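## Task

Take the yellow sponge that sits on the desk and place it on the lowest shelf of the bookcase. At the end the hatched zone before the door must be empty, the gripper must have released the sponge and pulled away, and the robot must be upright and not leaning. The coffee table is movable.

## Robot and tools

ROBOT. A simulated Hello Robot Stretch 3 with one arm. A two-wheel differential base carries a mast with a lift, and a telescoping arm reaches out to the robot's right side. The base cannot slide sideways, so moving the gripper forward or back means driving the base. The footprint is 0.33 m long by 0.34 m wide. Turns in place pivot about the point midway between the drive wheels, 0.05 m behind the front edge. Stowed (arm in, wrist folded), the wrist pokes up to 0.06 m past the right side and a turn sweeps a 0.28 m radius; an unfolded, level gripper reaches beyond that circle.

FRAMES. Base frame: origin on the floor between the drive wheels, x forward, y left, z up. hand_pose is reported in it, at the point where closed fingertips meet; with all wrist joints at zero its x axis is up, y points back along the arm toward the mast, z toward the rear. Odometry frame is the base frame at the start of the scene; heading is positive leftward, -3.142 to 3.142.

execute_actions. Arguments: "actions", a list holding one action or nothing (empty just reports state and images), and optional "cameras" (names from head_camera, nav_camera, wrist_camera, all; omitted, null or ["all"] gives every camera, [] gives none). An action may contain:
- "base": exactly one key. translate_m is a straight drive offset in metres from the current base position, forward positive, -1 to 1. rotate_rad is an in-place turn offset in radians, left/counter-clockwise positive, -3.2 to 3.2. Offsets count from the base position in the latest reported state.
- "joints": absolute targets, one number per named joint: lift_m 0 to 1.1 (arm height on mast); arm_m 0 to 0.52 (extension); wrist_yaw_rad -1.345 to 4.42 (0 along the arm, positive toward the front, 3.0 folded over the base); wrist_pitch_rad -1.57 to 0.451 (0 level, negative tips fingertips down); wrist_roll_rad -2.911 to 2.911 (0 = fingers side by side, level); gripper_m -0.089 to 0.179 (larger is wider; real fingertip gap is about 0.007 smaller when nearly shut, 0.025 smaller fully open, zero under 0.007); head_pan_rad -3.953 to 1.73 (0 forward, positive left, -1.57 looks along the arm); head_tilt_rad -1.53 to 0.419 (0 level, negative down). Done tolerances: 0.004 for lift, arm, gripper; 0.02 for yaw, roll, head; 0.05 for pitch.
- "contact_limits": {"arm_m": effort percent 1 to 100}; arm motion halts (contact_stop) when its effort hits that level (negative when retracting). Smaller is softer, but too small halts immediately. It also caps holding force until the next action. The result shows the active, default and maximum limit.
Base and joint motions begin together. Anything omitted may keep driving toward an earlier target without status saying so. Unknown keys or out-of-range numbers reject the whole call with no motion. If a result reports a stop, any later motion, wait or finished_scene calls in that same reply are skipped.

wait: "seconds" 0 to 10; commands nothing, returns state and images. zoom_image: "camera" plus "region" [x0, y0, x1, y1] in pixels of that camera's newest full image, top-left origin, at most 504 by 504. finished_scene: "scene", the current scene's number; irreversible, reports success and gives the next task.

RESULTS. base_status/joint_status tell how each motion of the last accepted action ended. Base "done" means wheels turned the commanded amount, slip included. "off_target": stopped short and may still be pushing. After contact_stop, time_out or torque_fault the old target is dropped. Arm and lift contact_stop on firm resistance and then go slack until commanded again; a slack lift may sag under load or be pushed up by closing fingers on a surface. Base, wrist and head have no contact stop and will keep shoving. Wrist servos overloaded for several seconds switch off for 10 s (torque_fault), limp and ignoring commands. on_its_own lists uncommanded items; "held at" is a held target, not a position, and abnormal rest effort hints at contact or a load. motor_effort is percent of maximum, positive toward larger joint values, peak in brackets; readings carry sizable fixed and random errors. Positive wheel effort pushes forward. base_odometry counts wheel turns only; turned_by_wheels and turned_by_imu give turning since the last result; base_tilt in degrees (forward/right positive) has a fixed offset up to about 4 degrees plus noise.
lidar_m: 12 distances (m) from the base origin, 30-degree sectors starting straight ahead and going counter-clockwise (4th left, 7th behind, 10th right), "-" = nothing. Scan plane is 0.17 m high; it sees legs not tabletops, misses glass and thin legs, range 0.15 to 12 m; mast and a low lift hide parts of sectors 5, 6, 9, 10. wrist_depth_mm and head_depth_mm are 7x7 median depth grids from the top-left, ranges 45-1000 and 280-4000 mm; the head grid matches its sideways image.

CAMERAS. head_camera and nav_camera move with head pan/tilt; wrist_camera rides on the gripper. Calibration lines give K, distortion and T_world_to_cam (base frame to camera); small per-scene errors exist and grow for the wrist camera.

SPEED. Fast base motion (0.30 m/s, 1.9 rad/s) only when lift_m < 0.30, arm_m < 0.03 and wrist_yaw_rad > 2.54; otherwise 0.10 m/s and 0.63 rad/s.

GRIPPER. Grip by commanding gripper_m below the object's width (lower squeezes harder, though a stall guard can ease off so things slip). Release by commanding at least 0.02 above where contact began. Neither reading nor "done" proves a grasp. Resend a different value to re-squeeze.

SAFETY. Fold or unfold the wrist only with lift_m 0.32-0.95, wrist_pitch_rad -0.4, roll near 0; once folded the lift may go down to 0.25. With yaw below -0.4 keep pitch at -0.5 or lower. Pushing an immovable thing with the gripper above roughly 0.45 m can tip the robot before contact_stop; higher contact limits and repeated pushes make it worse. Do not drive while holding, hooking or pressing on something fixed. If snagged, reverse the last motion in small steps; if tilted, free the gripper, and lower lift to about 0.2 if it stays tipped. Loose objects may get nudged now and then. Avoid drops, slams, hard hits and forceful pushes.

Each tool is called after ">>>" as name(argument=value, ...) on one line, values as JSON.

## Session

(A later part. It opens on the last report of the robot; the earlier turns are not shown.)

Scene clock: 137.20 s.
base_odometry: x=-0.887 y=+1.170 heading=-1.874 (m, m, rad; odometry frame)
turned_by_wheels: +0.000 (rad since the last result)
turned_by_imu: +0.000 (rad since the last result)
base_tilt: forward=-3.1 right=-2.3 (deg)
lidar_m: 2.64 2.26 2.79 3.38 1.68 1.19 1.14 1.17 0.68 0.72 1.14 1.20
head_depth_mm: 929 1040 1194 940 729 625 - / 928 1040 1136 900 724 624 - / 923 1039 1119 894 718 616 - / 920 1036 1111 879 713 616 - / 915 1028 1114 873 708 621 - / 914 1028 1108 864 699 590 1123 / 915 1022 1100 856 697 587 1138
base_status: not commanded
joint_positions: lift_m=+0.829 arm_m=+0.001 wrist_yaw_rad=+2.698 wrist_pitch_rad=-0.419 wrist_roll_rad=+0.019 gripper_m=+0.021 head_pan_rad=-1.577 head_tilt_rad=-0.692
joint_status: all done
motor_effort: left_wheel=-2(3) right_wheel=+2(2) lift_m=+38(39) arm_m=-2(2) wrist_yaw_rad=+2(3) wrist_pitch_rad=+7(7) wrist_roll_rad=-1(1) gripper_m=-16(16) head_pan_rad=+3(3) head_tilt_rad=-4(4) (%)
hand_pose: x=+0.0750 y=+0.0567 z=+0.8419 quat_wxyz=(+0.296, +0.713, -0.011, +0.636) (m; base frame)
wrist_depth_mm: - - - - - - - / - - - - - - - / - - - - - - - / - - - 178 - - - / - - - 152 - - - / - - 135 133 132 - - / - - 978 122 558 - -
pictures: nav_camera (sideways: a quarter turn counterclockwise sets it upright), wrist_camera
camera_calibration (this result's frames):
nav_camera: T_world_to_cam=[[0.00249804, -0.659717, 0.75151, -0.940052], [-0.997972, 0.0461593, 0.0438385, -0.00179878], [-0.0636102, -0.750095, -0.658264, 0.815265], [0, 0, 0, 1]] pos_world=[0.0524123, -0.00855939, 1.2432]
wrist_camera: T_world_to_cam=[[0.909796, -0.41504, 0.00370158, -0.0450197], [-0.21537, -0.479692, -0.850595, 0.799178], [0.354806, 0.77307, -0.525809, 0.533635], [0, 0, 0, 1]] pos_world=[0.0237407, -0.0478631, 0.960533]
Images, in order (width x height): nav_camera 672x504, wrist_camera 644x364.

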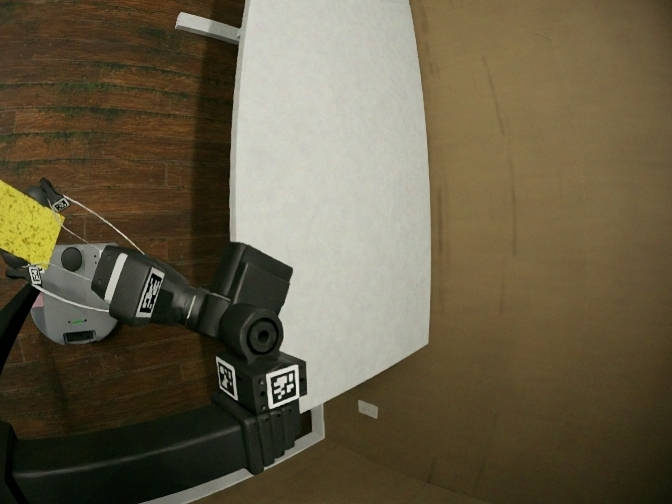

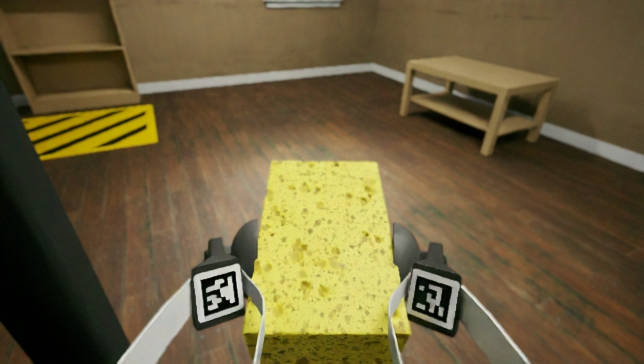

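>>> execute_actions(actions=[{"joints":{"lift_m":0.285}}], cameras=[])

>>> execute_actions(actions=[{"base":{"rotate_rad":1.749}}], cameras=["wrist_camera"])

>>> execute_actions(actions=[{"base":{"translate_m":1.0}}], cameras=[])

>>> execute_actions(actions=[{"base":{"translate_m":1.0}}], cameras=[])

>>> execute_actions(actions=[{"base":{"translate_m":0.84}}], cameras=[])

>>> execute_actions(actions=[{"base":{"rotate_rad":1.4},"joints":{"head_tilt_rad":-0.9}}], cameras=[])

>>> execute_actions(actions=[{"joints":{"lift_m":0.34}}])

Scene clock: 167.10 s.
base_odometry: x=-0.887 y=+1.170 heading=-1.874 (m, m, rad; odometry frame)
turned_by_wheels: +0.000 (rad since the last result)
turned_by_imu: -0.002 (rad since the last result)
base_tilt: forward=-3.1 right=-2.3 (deg)
lidar_m: 2.64 2.26 2.78 3.39 1.67 1.19 1.14 1.17 0.68 0.72 1.15 1.19
head_depth_mm: 928 1046 1191 941 731 610 1191 / 924 1042 1140 903 727 608 1177 / 921 1034 1116 889 717 603 1145 / 923 1037 1115 880 713 598 1166 / 913 1035 1111 876 708 594 1154 / 912 1029 1104 865 702 590 1143 / 912 1029 1101 854 696 585 1144
base_status: not commanded
joint_positions: lift_m=+0.286 arm_m=+0.001 wrist_yaw_rad=+2.698 wrist_pitch_rad=-0.418 wrist_roll_rad=+0.019 gripper_m=+0.021 head_pan_rad=-1.577 head_tilt_rad=-0.692
joint_status: all done
motor_effort: left_wheel=-3(2) right_wheel=+2(2) lift_m=+16(32) arm_m=-2(2) wrist_yaw_rad=+1(2) wrist_pitch_rad=+7(7) wrist_roll_rad=-1(1) gripper_m=-16(16) head_pan_rad=+3(3) head_tilt_rad=-4(4) (%)
hand_pose: x=+0.0749 y=+0.0568 z=+0.2981 quat_wxyz=(+0.296, +0.713, -0.011, +0.636) (m; base frame)
wrist_depth_mm: - - - - - - - / - - - - - - - / - - - - - - - / 768 804 780 178 810 823 824 / - 619 635 151 647 652 653 / - 525 135 132 132 526 538 / - - 122 123 279 456 453
pictures: none
No camera images: the call's "cameras" was empty. Leave "cameras" out to get every camera's image.

Scene clock: 169.43 s.
base_odometry: x=-0.887 y=+1.170 heading=-0.125 (m, m, rad; odometry frame)
turned_by_wheels: +1.749 (rad since the last result)
turned_by_imu: +1.745 (rad since the last result)
base_tilt: forward=-3.1 right=-2.3 (deg)
lidar_m: 2.92 1.44 1.15 1.14 1.24 0.68 1.11 1.21 1.19 2.64 2.26 3.73
head_depth_mm: 2139 2422 2560 2055 1649 1372 1187 / 2168 2443 2619 2039 1639 1369 1173 / 2186 2478 2631 2006 1626 1359 1173 / 2252 2495 2625 1994 1612 1356 1163 / 2278 2545 2559 1966 1603 1342 1158 / 2302 2596 2535 1942 1587 1335 1151 / 2318 2583 2494 1924 1576 1326 1141
base_status: done
joint_positions: lift_m=+0.286 arm_m=+0.001 wrist_yaw_rad=+2.699 wrist_pitch_rad=-0.418 wrist_roll_rad=+0.019 gripper_m=+0.021 head_pan_rad=-1.577 head_tilt_rad=-0.692
joint_status: not commanded
motor_effort: left_wheel=-2(9) right_wheel=+2(9) lift_m=+17(17) arm_m=-2(2) wrist_yaw_rad=+2(2) wrist_pitch_rad=+7(7) wrist_roll_rad=-1(1) gripper_m=-16(17) head_pan_rad=+3(3) head_tilt_rad=-4(4) (%)
hand_pose: x=+0.0749 y=+0.0568 z=+0.2981 quat_wxyz=(+0.295, +0.713, -0.011, +0.636) (m; base frame)
wrist_depth_mm: 904 970 - - - - - / 994 - - - - - - / 992 - - - - - - / 763 795 783 177 823 821 817 / - 629 623 151 635 649 646 / - 532 135 132 132 523 533 / - - 122 123 277 449 462
pictures: wrist_camera
camera_calibration (this result's frames):
wrist_camera: T_world_to_cam=[[0.910019, -0.41455, 0.00371555, -0.04294], [-0.214851, -0.479267, -0.850966, 0.336706], [0.354548, 0.773597, -0.525208, 0.247435], [0, 0, 0, 1]] pos_world=[0.02369, -0.0478439, 0.41664]
Images, in order (width x height): wrist_camera 644x364.

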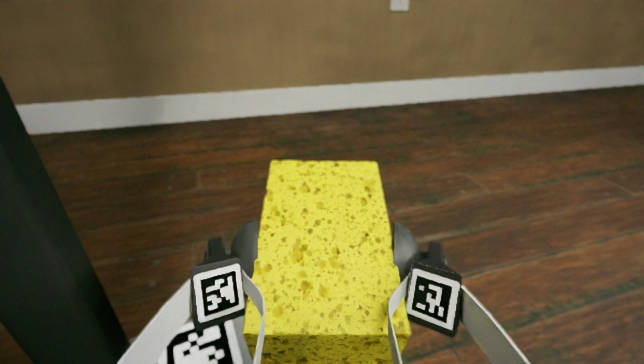

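Scene clock: 174.43 s.
base_odometry: x=+0.105 y=+1.045 heading=-0.125 (m, m, rad; odometry frame)
turned_by_wheels: +0.000 (rad since the last result)
turned_by_imu: -0.002 (rad since the last result)
base_tilt: forward=-3.1 right=-2.3 (deg)
lidar_m: 2.36 1.27 1.02 1.01 1.09 1.67 1.64 2.01 2.81 2.04 2.28 2.71
head_depth_mm: 2264 2531 2673 2035 1644 1380 1182 / 2270 2554 2677 2022 1637 1371 1176 / 2334 2583 2634 2005 1621 1365 1171 / 2354 2514 2395 1995 1619 1348 1162 / 2382 2430 2393 1966 1596 1344 1163 / 2414 2365 2425 1940 1592 1330 1146 / 2424 2622 2340 1924 1579 1324 1148
base_status: done
joint_positions: lift_m=+0.286 arm_m=+0.001 wrist_yaw_rad=+2.699 wrist_pitch_rad=-0.418 wrist_roll_rad=+0.019 gripper_m=+0.021 head_pan_rad=-1.577 head_tilt_rad=-0.692
joint_status: not commanded
motor_effort: left_wheel=-2(5) right_wheel=+2(7) lift_m=+16(17) arm_m=-2(2) wrist_yaw_rad=+1(1) wrist_pitch_rad=+7(7) wrist_roll_rad=-1(1) gripper_m=-16(17) head_pan_rad=+2(3) head_tilt_rad=-4(3) (%)
hand_pose: x=+0.0748 y=+0.0569 z=+0.2981 quat_wxyz=(+0.295, +0.713, -0.011, +0.636) (m; base frame)
wrist_depth_mm: 817 843 918 - - - - / 882 926 - - - - - / 918 963 - - - - - / 773 783 797 179 805 800 829 / - 618 621 151 632 636 647 / - 528 135 132 132 530 540 / - - 122 122 279 452 450
pictures: none
No camera images: the call's "cameras" was empty. Leave "cameras" out to get every camera's image.

Scene clock: 179.47 s.
base_odometry: x=+1.097 y=+0.920 heading=-0.125 (m, m, rad; odometry frame)
turned_by_wheels: +0.000 (rad since the last result)
turned_by_imu: -0.002 (rad since the last result)
base_tilt: forward=-3.0 right=-2.3 (deg)
lidar_m: 1.37 1.08 0.88 0.87 0.95 1.45 2.64 2.93 2.30 2.15 2.14 1.70
head_depth_mm: 2370 2494 2415 2037 1649 1382 1180 / 2396 2533 2452 2029 1635 1362 1171 / 2422 2558 2427 1989 1627 1357 1172 / 2469 2776 2606 1982 1607 1356 1167 / 2451 2786 2573 1964 1595 1344 1160 / 2566 2808 2533 1967 1598 1342 1149 / 2553 2910 2498 1944 1579 1323 1143
base_status: done
joint_positions: lift_m=+0.285 arm_m=+0.001 wrist_yaw_rad=+2.699 wrist_pitch_rad=-0.418 wrist_roll_rad=+0.019 gripper_m=+0.021 head_pan_rad=-1.577 head_tilt_rad=-0.692
joint_status: not commanded
motor_effort: left_wheel=-2(6) right_wheel=+2(8) lift_m=+17(18) arm_m=-2(2) wrist_yaw_rad=+1(1) wrist_pitch_rad=+7(7) wrist_roll_rad=-1(1) gripper_m=-16(16) head_pan_rad=+3(3) head_tilt_rad=-4(4) (%)
hand_pose: x=+0.0748 y=+0.0569 z=+0.2981 quat_wxyz=(+0.295, +0.713, -0.011, +0.636) (m; base frame)
wrist_depth_mm: 729 771 806 869 945 - - / 761 781 873 943 - - - / 788 834 891 991 - - - / 815 775 789 177 813 843 806 / - 613 637 151 637 636 635 / - 519 135 132 132 535 536 / - - 122 122 279 445 454
pictures: none
No camera images: the call's "cameras" was empty. Leave "cameras" out to get every camera's image.

Scene clock: 183.97 s.
base_odometry: x=+1.931 y=+0.815 heading=-0.125 (m, m, rad; odometry frame)
turned_by_wheels: +0.000 (rad since the last result)
turned_by_imu: -0.002 (rad since the last result)
base_tilt: forward=-3.0 right=-2.2 (deg)
lidar_m: 0.80 0.78 0.75 0.75 0.81 1.26 3.49 3.87 2.38 2.25 1.08 0.57
head_depth_mm: 2458 2721 2698 2060 1656 1379 1186 / 2494 2748 2690 2024 1636 1360 1178 / 2506 2810 2635 2013 1633 1365 1163 / 2524 2916 2599 1992 1605 1353 1162 / 2577 2930 2543 1959 1593 1340 1159 / 2268 2436 2428 1964 1577 1333 1153 / 1727 1834 1945 1856 1581 1322 1144
base_status: done
joint_positions: lift_m=+0.285 arm_m=+0.001 wrist_yaw_rad=+2.699 wrist_pitch_rad=-0.418 wrist_roll_rad=+0.019 gripper_m=+0.021 head_pan_rad=-1.577 head_tilt_rad=-0.692
joint_status: not commanded
motor_effort: left_wheel=-1(7) right_wheel=+2(7) lift_m=+17(17) arm_m=-2(2) wrist_yaw_rad=+1(1) wrist_pitch_rad=+7(7) wrist_roll_rad=-1(1) gripper_m=-16(16) head_pan_rad=+3(3) head_tilt_rad=-4(3) (%)
hand_pose: x=+0.0748 y=+0.0569 z=+0.2981 quat_wxyz=(+0.295, +0.713, -0.011, +0.636) (m; base frame)
wrist_depth_mm: 606 644 692 750 814 704 679 / 646 695 750 806 900 753 697 / 705 753 803 884 980 785 721 / 741 781 805 178 767 657 615 / - 622 624 152 620 611 513 / - 521 135 131 133 535 496 / - - 122 122 278 449 447
pictures: none
No camera images: the call's "cameras" was empty. Leave "cameras" out to get every camera's image.

Scene clock: 186.17 s.
base_odometry: x=+1.931 y=+0.815 heading=+1.275 (m, m, rad; odometry frame)
turned_by_wheels: +1.400 (rad since the last result)
turned_by_imu: +1.397 (rad since the last result)
base_tilt: forward=-3.1 right=-2.3 (deg)
lidar_m: 0.74 0.76 1.03 2.53 4.07 2.37 2.37 1.28 0.57 0.64 0.82 0.78
head_depth_mm: 702 559 1041 1309 1434 1257 1117 / 555 688 691 1249 1425 1257 1112 / 548 803 939 997 1254 1243 1133 / 539 803 964 1014 1268 1232 1148 / 530 799 960 1007 1262 1230 1086 / 523 794 957 997 1258 1221 1094 / 517 796 946 997 1248 1213 1086
base_status: done
joint_positions: lift_m=+0.285 arm_m=+0.001 wrist_yaw_rad=+2.699 wrist_pitch_rad=-0.418 wrist_roll_rad=+0.019 gripper_m=+0.021 head_pan_rad=-1.577 head_tilt_rad=-0.889
joint_status: all done
motor_effort: left_wheel=-2(9) right_wheel=+1(11) lift_m=+17(17) arm_m=-2(2) wrist_yaw_rad=+1(0) wrist_pitch_rad=+7(7) wrist_roll_rad=-1(1) gripper_m=-16(17) head_pan_rad=+3(3) head_tilt_rad=-5(21) (%)
hand_pose: x=+0.0748 y=+0.0569 z=+0.2981 quat_wxyz=(+0.295, +0.713, -0.011, +0.636) (m; base frame)
wrist_depth_mm: - - - - - 714 555 / - - - - - 711 589 / - - - - - 759 613 / 772 796 801 178 788 775 617 / - 618 623 152 637 620 620 / - 533 134 132 132 533 537 / - - 122 123 279 447 452
pictures: none
No camera images: the call's "cameras" was empty. Leave "cameras" out to get every camera's image.

Scene clock: 187.50 s.
base_odometry: x=+1.931 y=+0.815 heading=+1.275 (m, m, rad; odometry frame)
turned_by_wheels: +0.000 (rad since the last result)
turned_by_imu: +0.000 (rad since the last result)
base_tilt: forward=-3.0 right=-2.3 (deg)
lidar_m: 0.75 0.77 1.03 2.54 4.04 2.37 2.37 1.28 0.57 0.64 0.82 0.78
head_depth_mm: 699 559 1041 1302 1427 1261 1120 / 555 689 692 1246 1423 1247 1115 / 548 805 942 996 1252 1239 1144 / 539 803 960 1018 1270 1235 - / 532 802 961 1009 1263 1234 1089 / 524 798 948 998 1256 1224 1086 / 516 793 951 993 1246 1214 1085
base_status: not commanded
joint_positions: lift_m=+0.339 arm_m=+0.001 wrist_yaw_rad=+2.699 wrist_pitch_rad=-0.418 wrist_roll_rad=+0.019 gripper_m=+0.021 head_pan_rad=-1.577 head_tilt_rad=-0.889
joint_status: all done
motor_effort: left_wheel=-2(2) right_wheel=+2(2) lift_m=+38(43) arm_m=-2(2) wrist_yaw_rad=+1(1) wrist_pitch_rad=+6(7) wrist_roll_rad=-1(1) gripper_m=-16(16) head_pan_rad=+3(3) head_tilt_rad=-6(5) (%)
hand_pose: x=+0.0748 y=+0.0569 z=+0.3521 quat_wxyz=(+0.295, +0.713, -0.011, +0.636) (m; base frame)
wrist_depth_mm: - - - - 972 716 580 / - - - - - 712 586 / - - - - - 767 597 / 908 893 912 178 915 790 635 / - 708 701 151 719 717 642 / - 597 135 132 133 592 591 / - 510 494 122 302 518 516
pictures: head_camera (sideways: a quarter turn clockwise sets it upright), nav_camera (sideways: a quarter turn counterclockwise sets it upright), wrist_camera
camera_calibration (this result's frames):
head_camera: T_world_to_cam=[[-0.0418784, 0.770417, -0.636164, 0.842954], [0.99887, 0.0179547, -0.0440115, 0.0550017], [-0.022485, -0.637288, -0.770298, 0.958492], [0, 0, 0, 1]] pos_world=[0.0019138, -0.0395783, 1.277]
nav_camera: T_world_to_cam=[[0.0017828, -0.79427, 0.607562, -0.752469], [-0.998031, 0.0366802, 0.0508808, -0.0109545], [-0.0626986, -0.606456, -0.792641, 0.990017], [0, 0, 0, 1]] pos_world=[0.0524812, 0.00314014, 1.24246]
wrist_camera: T_world_to_cam=[[0.910162, -0.414236, 0.00372099, -0.0430938], [-0.21461, -0.479189, -0.85107, 0.382699], [0.354327, 0.773813, -0.525039, 0.275725], [0, 0, 0, 1]] pos_world=[0.0236567, -0.0478258, 0.47063]
Images, in order (width x height): head_camera 896x504, nav_camera 672x504, wrist_camera 644x364.

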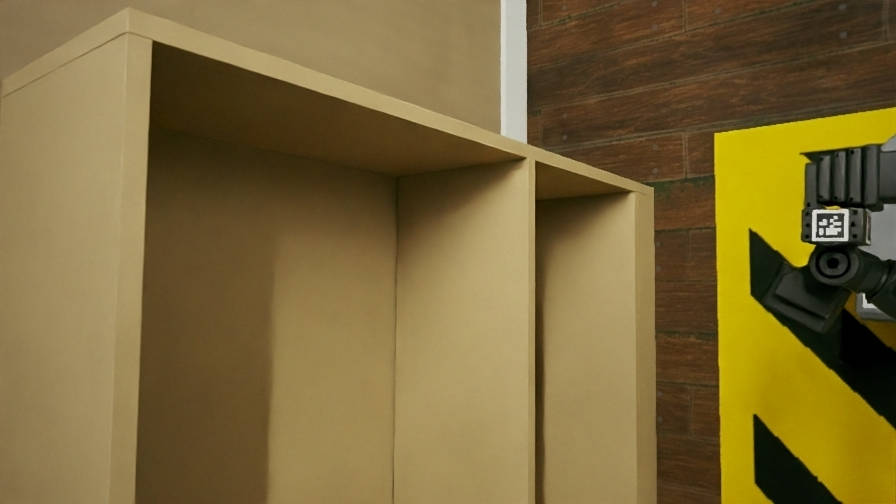

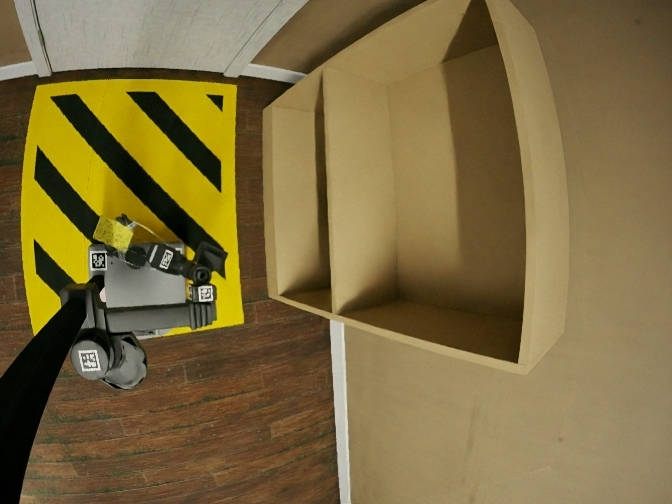

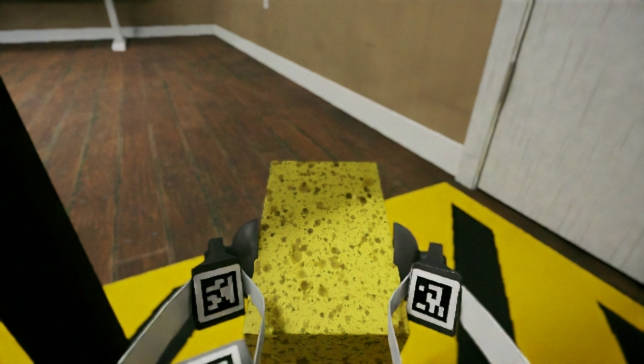

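>>> execute_actions(actions=[{"base":{"translate_m":0.2},"joints":{"wrist_yaw_rad":0}}], cameras=[])

>>> execute_actions(actions=[{"joints":{"lift_m":0.2,"arm_m":0.12,"wrist_pitch_rad":-0.6}}], cameras=["wrist_camera"])

>>> execute_actions(actions=[{"joints":{"arm_m":0.35}}], cameras=["wrist_camera","head_camera"])

Scene clock: 205.50 s.
base_odometry: x=+1.989 y=+1.007 heading=+1.275 (m, m, rad; odometry frame)
turned_by_wheels: +0.000 (rad since the last result)
turned_by_imu: -0.002 (rad since the last result)
base_tilt: forward=-3.1 right=-2.3 (deg)
lidar_m: 0.54 0.56 0.72 1.87 4.06 2.94 2.56 1.26 0.66 0.79 0.64 0.57
head_depth_mm: 565 806 936 986 1358 1254 1117 / 556 800 956 1033 1239 1252 1110 / 549 796 957 1027 1249 1248 1147 / 539 794 949 1014 1249 1179 - / 532 789 948 1004 1237 1221 1097 / 524 789 940 1000 1230 1217 1094 / 518 784 938 993 1203 1209 1088
base_status: done
joint_positions: lift_m=+0.339 arm_m=+0.001 wrist_yaw_rad=+0.002 wrist_pitch_rad=-0.418 wrist_roll_rad=+0.019 gripper_m=+0.021 head_pan_rad=-1.577 head_tilt_rad=-0.889
joint_status: all done
motor_effort: left_wheel=-2(3) right_wheel=+2(6) lift_m=+37(38) arm_m=-2(2) wrist_yaw_rad=-2(1) wrist_pitch_rad=+7(7) wrist_roll_rad=-1(1) gripper_m=-17(16) head_pan_rad=+3(3) head_tilt_rad=-5(5) (%)
hand_pose: x=-0.0212 y=-0.3702 z=+0.3521 quat_wxyz=(+0.686, +0.146, -0.698, -0.148) (m; base frame)
wrist_depth_mm: 475 474 487 492 493 491 413 / 493 526 519 525 534 527 413 / 492 560 565 572 574 558 415 / 493 624 629 178 623 595 407 / 504 566 559 152 580 558 411 / 449 468 135 132 132 471 458 / 432 438 447 122 292 473 507
pictures: none
No camera images: the call's "cameras" was empty. Leave "cameras" out to get every camera's image.

Scene clock: 207.63 s.
base_odometry: x=+1.989 y=+1.007 heading=+1.275 (m, m, rad; odometry frame)
turned_by_wheels: +0.000 (rad since the last result)
turned_by_imu: +0.000 (rad since the last result)
base_tilt: forward=-3.1 right=-2.3 (deg)
lidar_m: 0.55 0.56 0.72 1.86 4.05 2.94 2.56 1.26 0.66 0.42 0.64 0.57
head_depth_mm: 564 804 936 986 1342 1261 1119 / 556 800 958 1027 1245 1245 1114 / 547 799 954 1021 1256 1257 1126 / 539 795 953 1014 1249 1174 1101 / 532 789 948 1008 1236 1221 1102 / 524 787 945 1000 1231 1215 1088 / 516 785 937 994 1207 1210 1080
base_status: not commanded
joint_positions: lift_m=+0.201 arm_m=+0.120 wrist_yaw_rad=+0.001 wrist_pitch_rad=-0.613 wrist_roll_rad=+0.019 gripper_m=+0.021 head_pan_rad=-1.577 head_tilt_rad=-0.889
joint_status: all done
motor_effort: left_wheel=-2(2) right_wheel=+2(2) lift_m=+17(34) arm_m=+2(4) wrist_yaw_rad=-1(2) wrist_pitch_rad=+5(5) wrist_roll_rad=-1(1) gripper_m=-16(16) head_pan_rad=+3(3) head_tilt_rad=-6(5) (%)
hand_pose: x=-0.0214 y=-0.4603 z=+0.1720 quat_wxyz=(+0.668, +0.212, -0.680, -0.216) (m; base frame)
wrist_depth_mm: 387 392 393 403 400 403 387 / 424 423 434 435 431 436 404 / 368 371 368 372 379 379 369 / 301 304 308 178 309 311 316 / 263 266 265 151 267 275 277 / 293 296 135 132 132 312 319 / 294 294 289 122 211 304 300
pictures: wrist_camera
camera_calibration (this result's frames):
wrist_camera: T_world_to_cam=[[-0.999866, -0.0163613, 0.000667225, -0.0263157], [-0.011616, 0.679978, -0.73314, 0.478591], [0.0115414, -0.73305, -0.680077, -0.0588159], [0, 0, 0, 1]] pos_world=[-0.020074, -0.368977, 0.310892]
Images, in order (width x height): wrist_camera 644x364.

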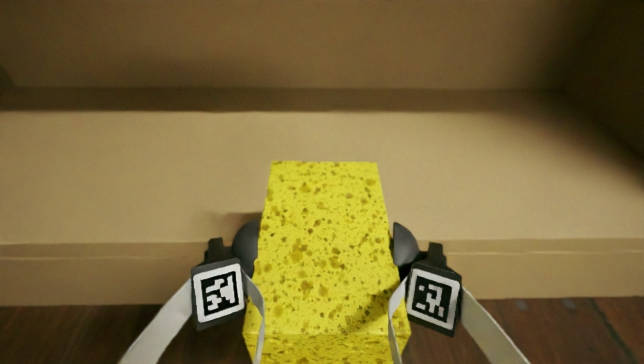

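Scene clock: 210.57 s.
base_odometry: x=+1.989 y=+1.007 heading=+1.275 (m, m, rad; odometry frame)
turned_by_wheels: +0.000 (rad since the last result)
turned_by_imu: -0.001 (rad since the last result)
base_tilt: forward=-3.1 right=-2.3 (deg)
lidar_m: 0.55 0.56 0.72 1.87 4.06 2.95 2.56 1.26 0.66 0.65 0.65 0.57
head_depth_mm: 564 804 938 987 1351 1257 1116 / 555 800 962 1032 1237 1244 1109 / 547 795 951 1015 1258 1240 1126 / 540 792 953 1011 928 1230 1125 / 532 792 946 1003 1240 1228 1102 / 524 788 943 997 1225 1220 1089 / 516 784 938 993 1200 1211 1086
base_status: not commanded
joint_positions: lift_m=+0.201 arm_m=+0.350 wrist_yaw_rad=+0.000 wrist_pitch_rad=-0.613 wrist_roll_rad=+0.019 gripper_m=+0.021 head_pan_rad=-1.577 head_tilt_rad=-0.889
joint_status: all done
motor_effort: left_wheel=-3(3) right_wheel=+2(2) lift_m=+17(17) arm_m=+3(2) wrist_yaw_rad=+0(0) wrist_pitch_rad=+5(5) wrist_roll_rad=-1(1) gripper_m=-16(17) head_pan_rad=+3(3) head_tilt_rad=-6(5) (%)
hand_pose: x=-0.0215 y=-0.6903 z=+0.1720 quat_wxyz=(+0.668, +0.212, -0.680, -0.216) (m; base frame)
wrist_depth_mm: 179 180 182 183 185 185 186 / 199 201 202 204 204 207 210 / 225 227 227 231 233 234 236 / 259 256 262 177 264 270 272 / 257 258 259 152 265 265 267 / 224 227 134 131 133 230 231 / 199 200 196 122 164 203 204
pictures: head_camera (sideways: a quarter turn clockwise sets it upright), wrist_camera
camera_calibration (this result's frames):
head_camera: T_world_to_cam=[[-0.0418783, 0.770417, -0.636164, 0.842954], [0.99887, 0.0179545, -0.0440115, 0.0550017], [-0.0224852, -0.637288, -0.770298, 0.958492], [0, 0, 0, 1]] pos_world=[0.00191379, -0.0395783, 1.277]
wrist_camera: T_world_to_cam=[[-0.999871, -0.0160584, 0.000666556, -0.0299288], [-0.0114101, 0.680018, -0.733106, 0.634998], [0.0113192, -0.733019, -0.680114, -0.227394], [0, 0, 0, 1]] pos_world=[-0.0201056, -0.598975, 0.310887]
Images, in order (width x height): head_camera 896x504, wrist_camera 644x364.

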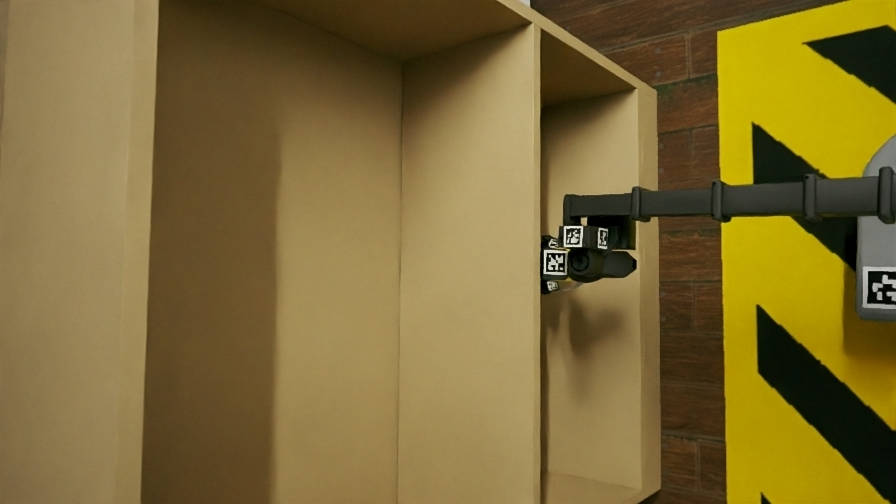

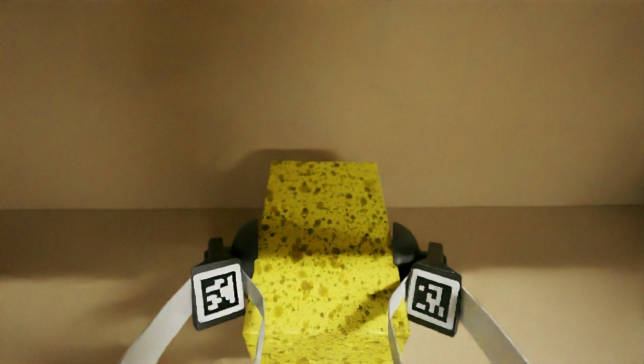

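>>> execute_actions(actions=[{"joints":{"lift_m":0.159,"arm_m":0.34}}], cameras=["wrist_camera"])

>>> execute_actions(actions=[{"joints":{"gripper_m":0.13}}], cameras=["wrist_camera"])

>>> execute_actions(actions=[{"base":{"translate_m":0},"joints":{"arm_m":0.1,"lift_m":0.2}}], cameras=["wrist_camera"])

>>> execute_actions(actions=[{"base":{"translate_m":-0.85}}], cameras=["nav_camera"])

Scene clock: 222.50 s.
base_odometry: x=+1.989 y=+1.007 heading=+1.275 (m, m, rad; odometry frame)
turned_by_wheels: +0.000 (rad since the last result)
turned_by_imu: -0.001 (rad since the last result)
base_tilt: forward=-3.1 right=-2.3 (deg)
lidar_m: 0.54 0.56 0.72 1.86 4.06 2.95 2.56 1.26 0.66 0.79 0.64 0.57
head_depth_mm: 562 801 935 986 1348 1253 1119 / 556 798 960 1025 1239 1251 1111 / 547 796 954 1024 1254 1242 1123 / 539 795 950 1016 933 1231 1116 / 531 790 947 1011 1232 1222 1098 / 523 788 936 998 1238 1217 1091 / 516 785 940 995 1202 1214 1083
base_status: not commanded
joint_positions: lift_m=+0.160 arm_m=+0.340 wrist_yaw_rad=+0.000 wrist_pitch_rad=-0.614 wrist_roll_rad=+0.019 gripper_m=+0.021 head_pan_rad=-1.577 head_tilt_rad=-0.889
joint_status: all done
motor_effort: left_wheel=-2(2) right_wheel=+2(2) lift_m=+16(17) arm_m=-2(0) wrist_yaw_rad=+0(0) wrist_pitch_rad=+5(5) wrist_roll_rad=-1(1) gripper_m=-17(17) head_pan_rad=+3(3) head_tilt_rad=-5(5) (%)
hand_pose: x=-0.0215 y=-0.6809 z=+0.1310 quat_wxyz=(+0.668, +0.212, -0.680, -0.216) (m; base frame)
wrist_depth_mm: 188 189 191 191 192 194 196 / 208 211 211 214 214 216 218 / 236 237 241 241 246 244 246 / 241 244 245 178 250 248 252 / 205 206 209 152 211 213 214 / 180 181 135 132 133 185 185 / 161 159 157 122 145 164 164
pictures: wrist_camera
camera_calibration (this result's frames):
wrist_camera: T_world_to_cam=[[-0.999871, -0.0160582, 0.000662646, -0.0297491], [-0.0114099, 0.680198, -0.73294, 0.598583], [0.011319, -0.732852, -0.680293, -0.248239], [0, 0, 0, 1]] pos_world=[-0.0201057, -0.589555, 0.26987]
Images, in order (width x height): wrist_camera 644x364.

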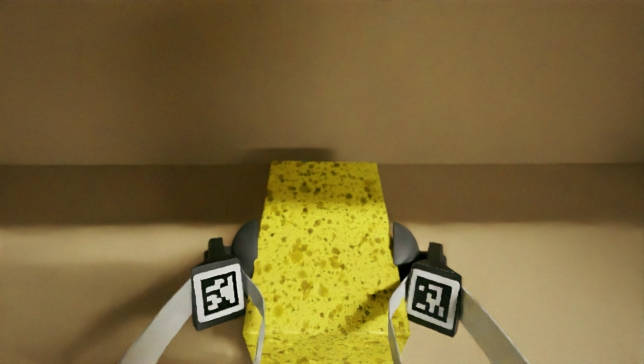

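Scene clock: 224.10 s.
base_odometry: x=+1.989 y=+1.007 heading=+1.275 (m, m, rad; odometry frame)
turned_by_wheels: +0.000 (rad since the last result)
turned_by_imu: +0.000 (rad since the last result)
base_tilt: forward=-3.1 right=-2.3 (deg)
lidar_m: 0.54 0.56 0.72 1.86 4.04 2.95 2.56 1.26 0.66 0.79 0.65 0.57
head_depth_mm: 565 801 936 987 1353 1260 1123 / 555 801 962 1030 1238 1244 1119 / 546 797 956 1024 1250 1241 1125 / 538 794 948 1019 933 1231 1116 / 531 790 948 1010 1238 1228 1096 / 525 786 945 1000 1229 1217 1091 / 517 786 939 991 1194 1217 1084
base_status: not commanded
joint_positions: lift_m=+0.160 arm_m=+0.340 wrist_yaw_rad=+0.000 wrist_pitch_rad=-0.614 wrist_roll_rad=+0.019 gripper_m=+0.130 head_pan_rad=-1.577 head_tilt_rad=-0.889
joint_status: all done
motor_effort: left_wheel=-2(2) right_wheel=+2(2) lift_m=+16(17) arm_m=-2(2) wrist_yaw_rad=-1(1) wrist_pitch_rad=+5(5) wrist_roll_rad=-1(1) gripper_m=+0(83) head_pan_rad=+3(3) head_tilt_rad=-5(6) (%)
hand_pose: x=-0.0215 y=-0.6809 z=+0.1310 quat_wxyz=(+0.668, +0.212, -0.680, -0.216) (m; base frame)
wrist_depth_mm: 188 188 190 192 192 194 195 / 210 211 213 215 217 218 219 / 235 235 238 245 243 247 248 / 241 244 246 180 246 251 251 / 207 213 209 152 205 213 214 / 181 - 177 133 178 - 186 / 164 156 157 126 156 159 166
pictures: wrist_camera
camera_calibration (this result's frames):
wrist_camera: T_world_to_cam=[[-0.999871, -0.0160571, 0.000662639, -0.0297486], [-0.0114092, 0.680198, -0.73294, 0.598583], [0.0113182, -0.732853, -0.680293, -0.248239], [0, 0, 0, 1]] pos_world=[-0.0201058, -0.589555, 0.26987]
Images, in order (width x height): wrist_camera 644x364.

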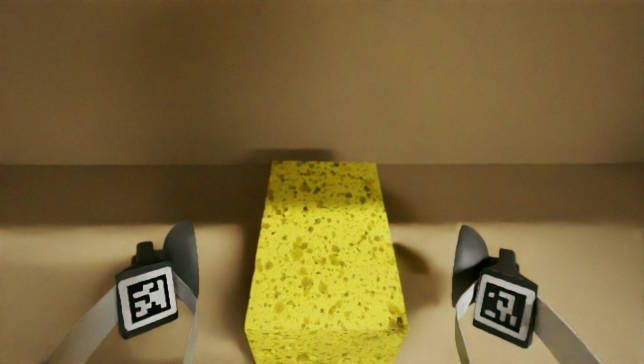

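Scene clock: 227.10 s.
base_odometry: x=+1.989 y=+1.007 heading=+1.275 (m, m, rad; odometry frame)
turned_by_wheels: +0.000 (rad since the last result)
turned_by_imu: -0.001 (rad since the last result)
base_tilt: forward=-3.1 right=-2.3 (deg)
lidar_m: 0.54 0.56 0.72 1.87 4.06 2.93 2.56 1.26 0.66 0.79 0.65 0.57
head_depth_mm: 566 804 935 992 1345 1262 1116 / 557 801 959 1032 1238 1246 1113 / 547 799 953 1021 1256 1247 1123 / 539 793 950 1014 1247 1256 1093 / 531 792 946 1002 1239 1228 1096 / 524 784 942 995 1231 1218 1095 / 516 784 941 993 1201 1210 1087
base_status: done
joint_positions: lift_m=+0.199 arm_m=+0.100 wrist_yaw_rad=+0.000 wrist_pitch_rad=-0.614 wrist_roll_rad=+0.019 gripper_m=+0.130 head_pan_rad=-1.577 head_tilt_rad=-0.889
joint_status: all done
motor_effort: left_wheel=-1(1) right_wheel=+1(1) lift_m=+38(40) arm_m=-2(3) wrist_yaw_rad=+0(0) wrist_pitch_rad=+5(5) wrist_roll_rad=-1(1) gripper_m=+0(0) head_pan_rad=+3(3) head_tilt_rad=-5(6) (%)
hand_pose: x=-0.0215 y=-0.4409 z=+0.1709 quat_wxyz=(+0.668, +0.212, -0.680, -0.216) (m; base frame)
wrist_depth_mm: 405 416 411 414 420 421 406 / 432 443 448 432 459 466 406 / 366 372 369 348 373 384 368 / 301 304 305 309 313 314 317 / 274 275 284 283 287 289 296 / 317 - 325 327 334 - 332 / 298 289 293 298 300 294 307
pictures: wrist_camera
camera_calibration (this result's frames):
wrist_camera: T_world_to_cam=[[-0.999871, -0.0160571, 0.000662681, -0.0259214], [-0.0114092, 0.680198, -0.73294, 0.464632], [0.0113182, -0.732853, -0.680293, -0.0451654], [0, 0, 0, 1]] pos_world=[-0.0201058, -0.349558, 0.309839]
Images, in order (width x height): wrist_camera 644x364.

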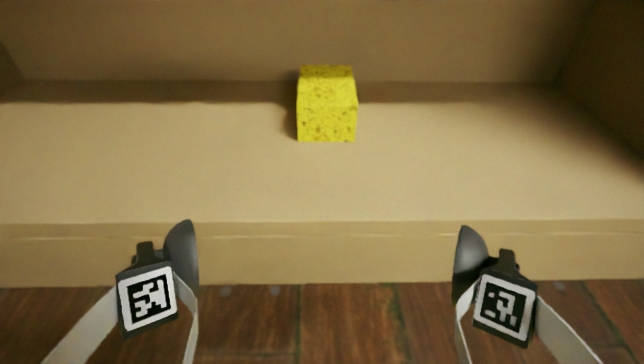

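Scene clock: 236.80 s.
base_odometry: x=+1.741 y=+0.194 heading=+1.274 (m, m, rad; odometry frame)
turned_by_wheels: +0.000 (rad since the last result)
turned_by_imu: +0.000 (rad since the last result)
base_tilt: forward=-3.1 right=-2.3 (deg)
lidar_m: 1.40 1.43 1.92 3.48 3.54 1.75 2.23 1.32 0.93 0.88 0.72 1.13
head_depth_mm: 770 901 1078 1353 1434 1257 1123 / 768 897 1075 1346 1422 1249 1115 / 767 893 1069 1334 1411 1249 1121 / 764 889 1067 1325 1402 1278 1096 / 763 883 1063 1318 1394 1224 1096 / 758 881 1049 1303 1388 1219 1090 / 758 877 1052 1307 1349 1218 1089
base_status: done
joint_positions: lift_m=+0.199 arm_m=+0.100 wrist_yaw_rad=+0.000 wrist_pitch_rad=-0.614 wrist_roll_rad=+0.019 gripper_m=+0.130 head_pan_rad=-1.577 head_tilt_rad=-0.889
joint_status: not commanded
motor_effort: left_wheel=-2(7) right_wheel=+2(2) lift_m=+38(37) arm_m=-2(2) wrist_yaw_rad=+0(0) wrist_pitch_rad=+5(5) wrist_roll_rad=-1(1) gripper_m=+0(0) head_pan_rad=+3(3) head_tilt_rad=-5(6) (%)
hand_pose: x=-0.0215 y=-0.4409 z=+0.1709 quat_wxyz=(+0.668, +0.212, -0.680, -0.216) (m; base frame)
wrist_depth_mm: 493 496 497 498 504 500 515 / 537 533 547 555 550 556 568 / 529 532 536 544 559 567 564 / 448 449 462 454 464 460 471 / 378 394 389 387 391 388 396 / 334 - 336 334 332 - 343 / 301 287 297 296 300 293 308
pictures: nav_camera (sideways: a quarter turn counterclockwise sets it upright)
camera_calibration (this result's frames):
nav_camera: T_world_to_cam=[[0.00178251, -0.79427, 0.607562, -0.752469], [-0.998031, 0.0366805, 0.0508808, -0.0109545], [-0.0626988, -0.606456, -0.792641, 0.990017], [0, 0, 0, 1]] pos_world=[0.0524812, 0.00314013, 1.24246]
Images, in order (width x height): nav_camera 672x504.

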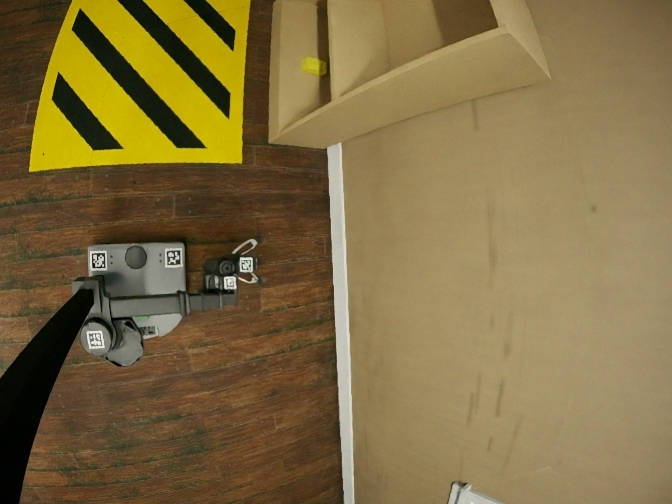

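>>> finished_scene(scene=1)

The scene is finished: the task was done.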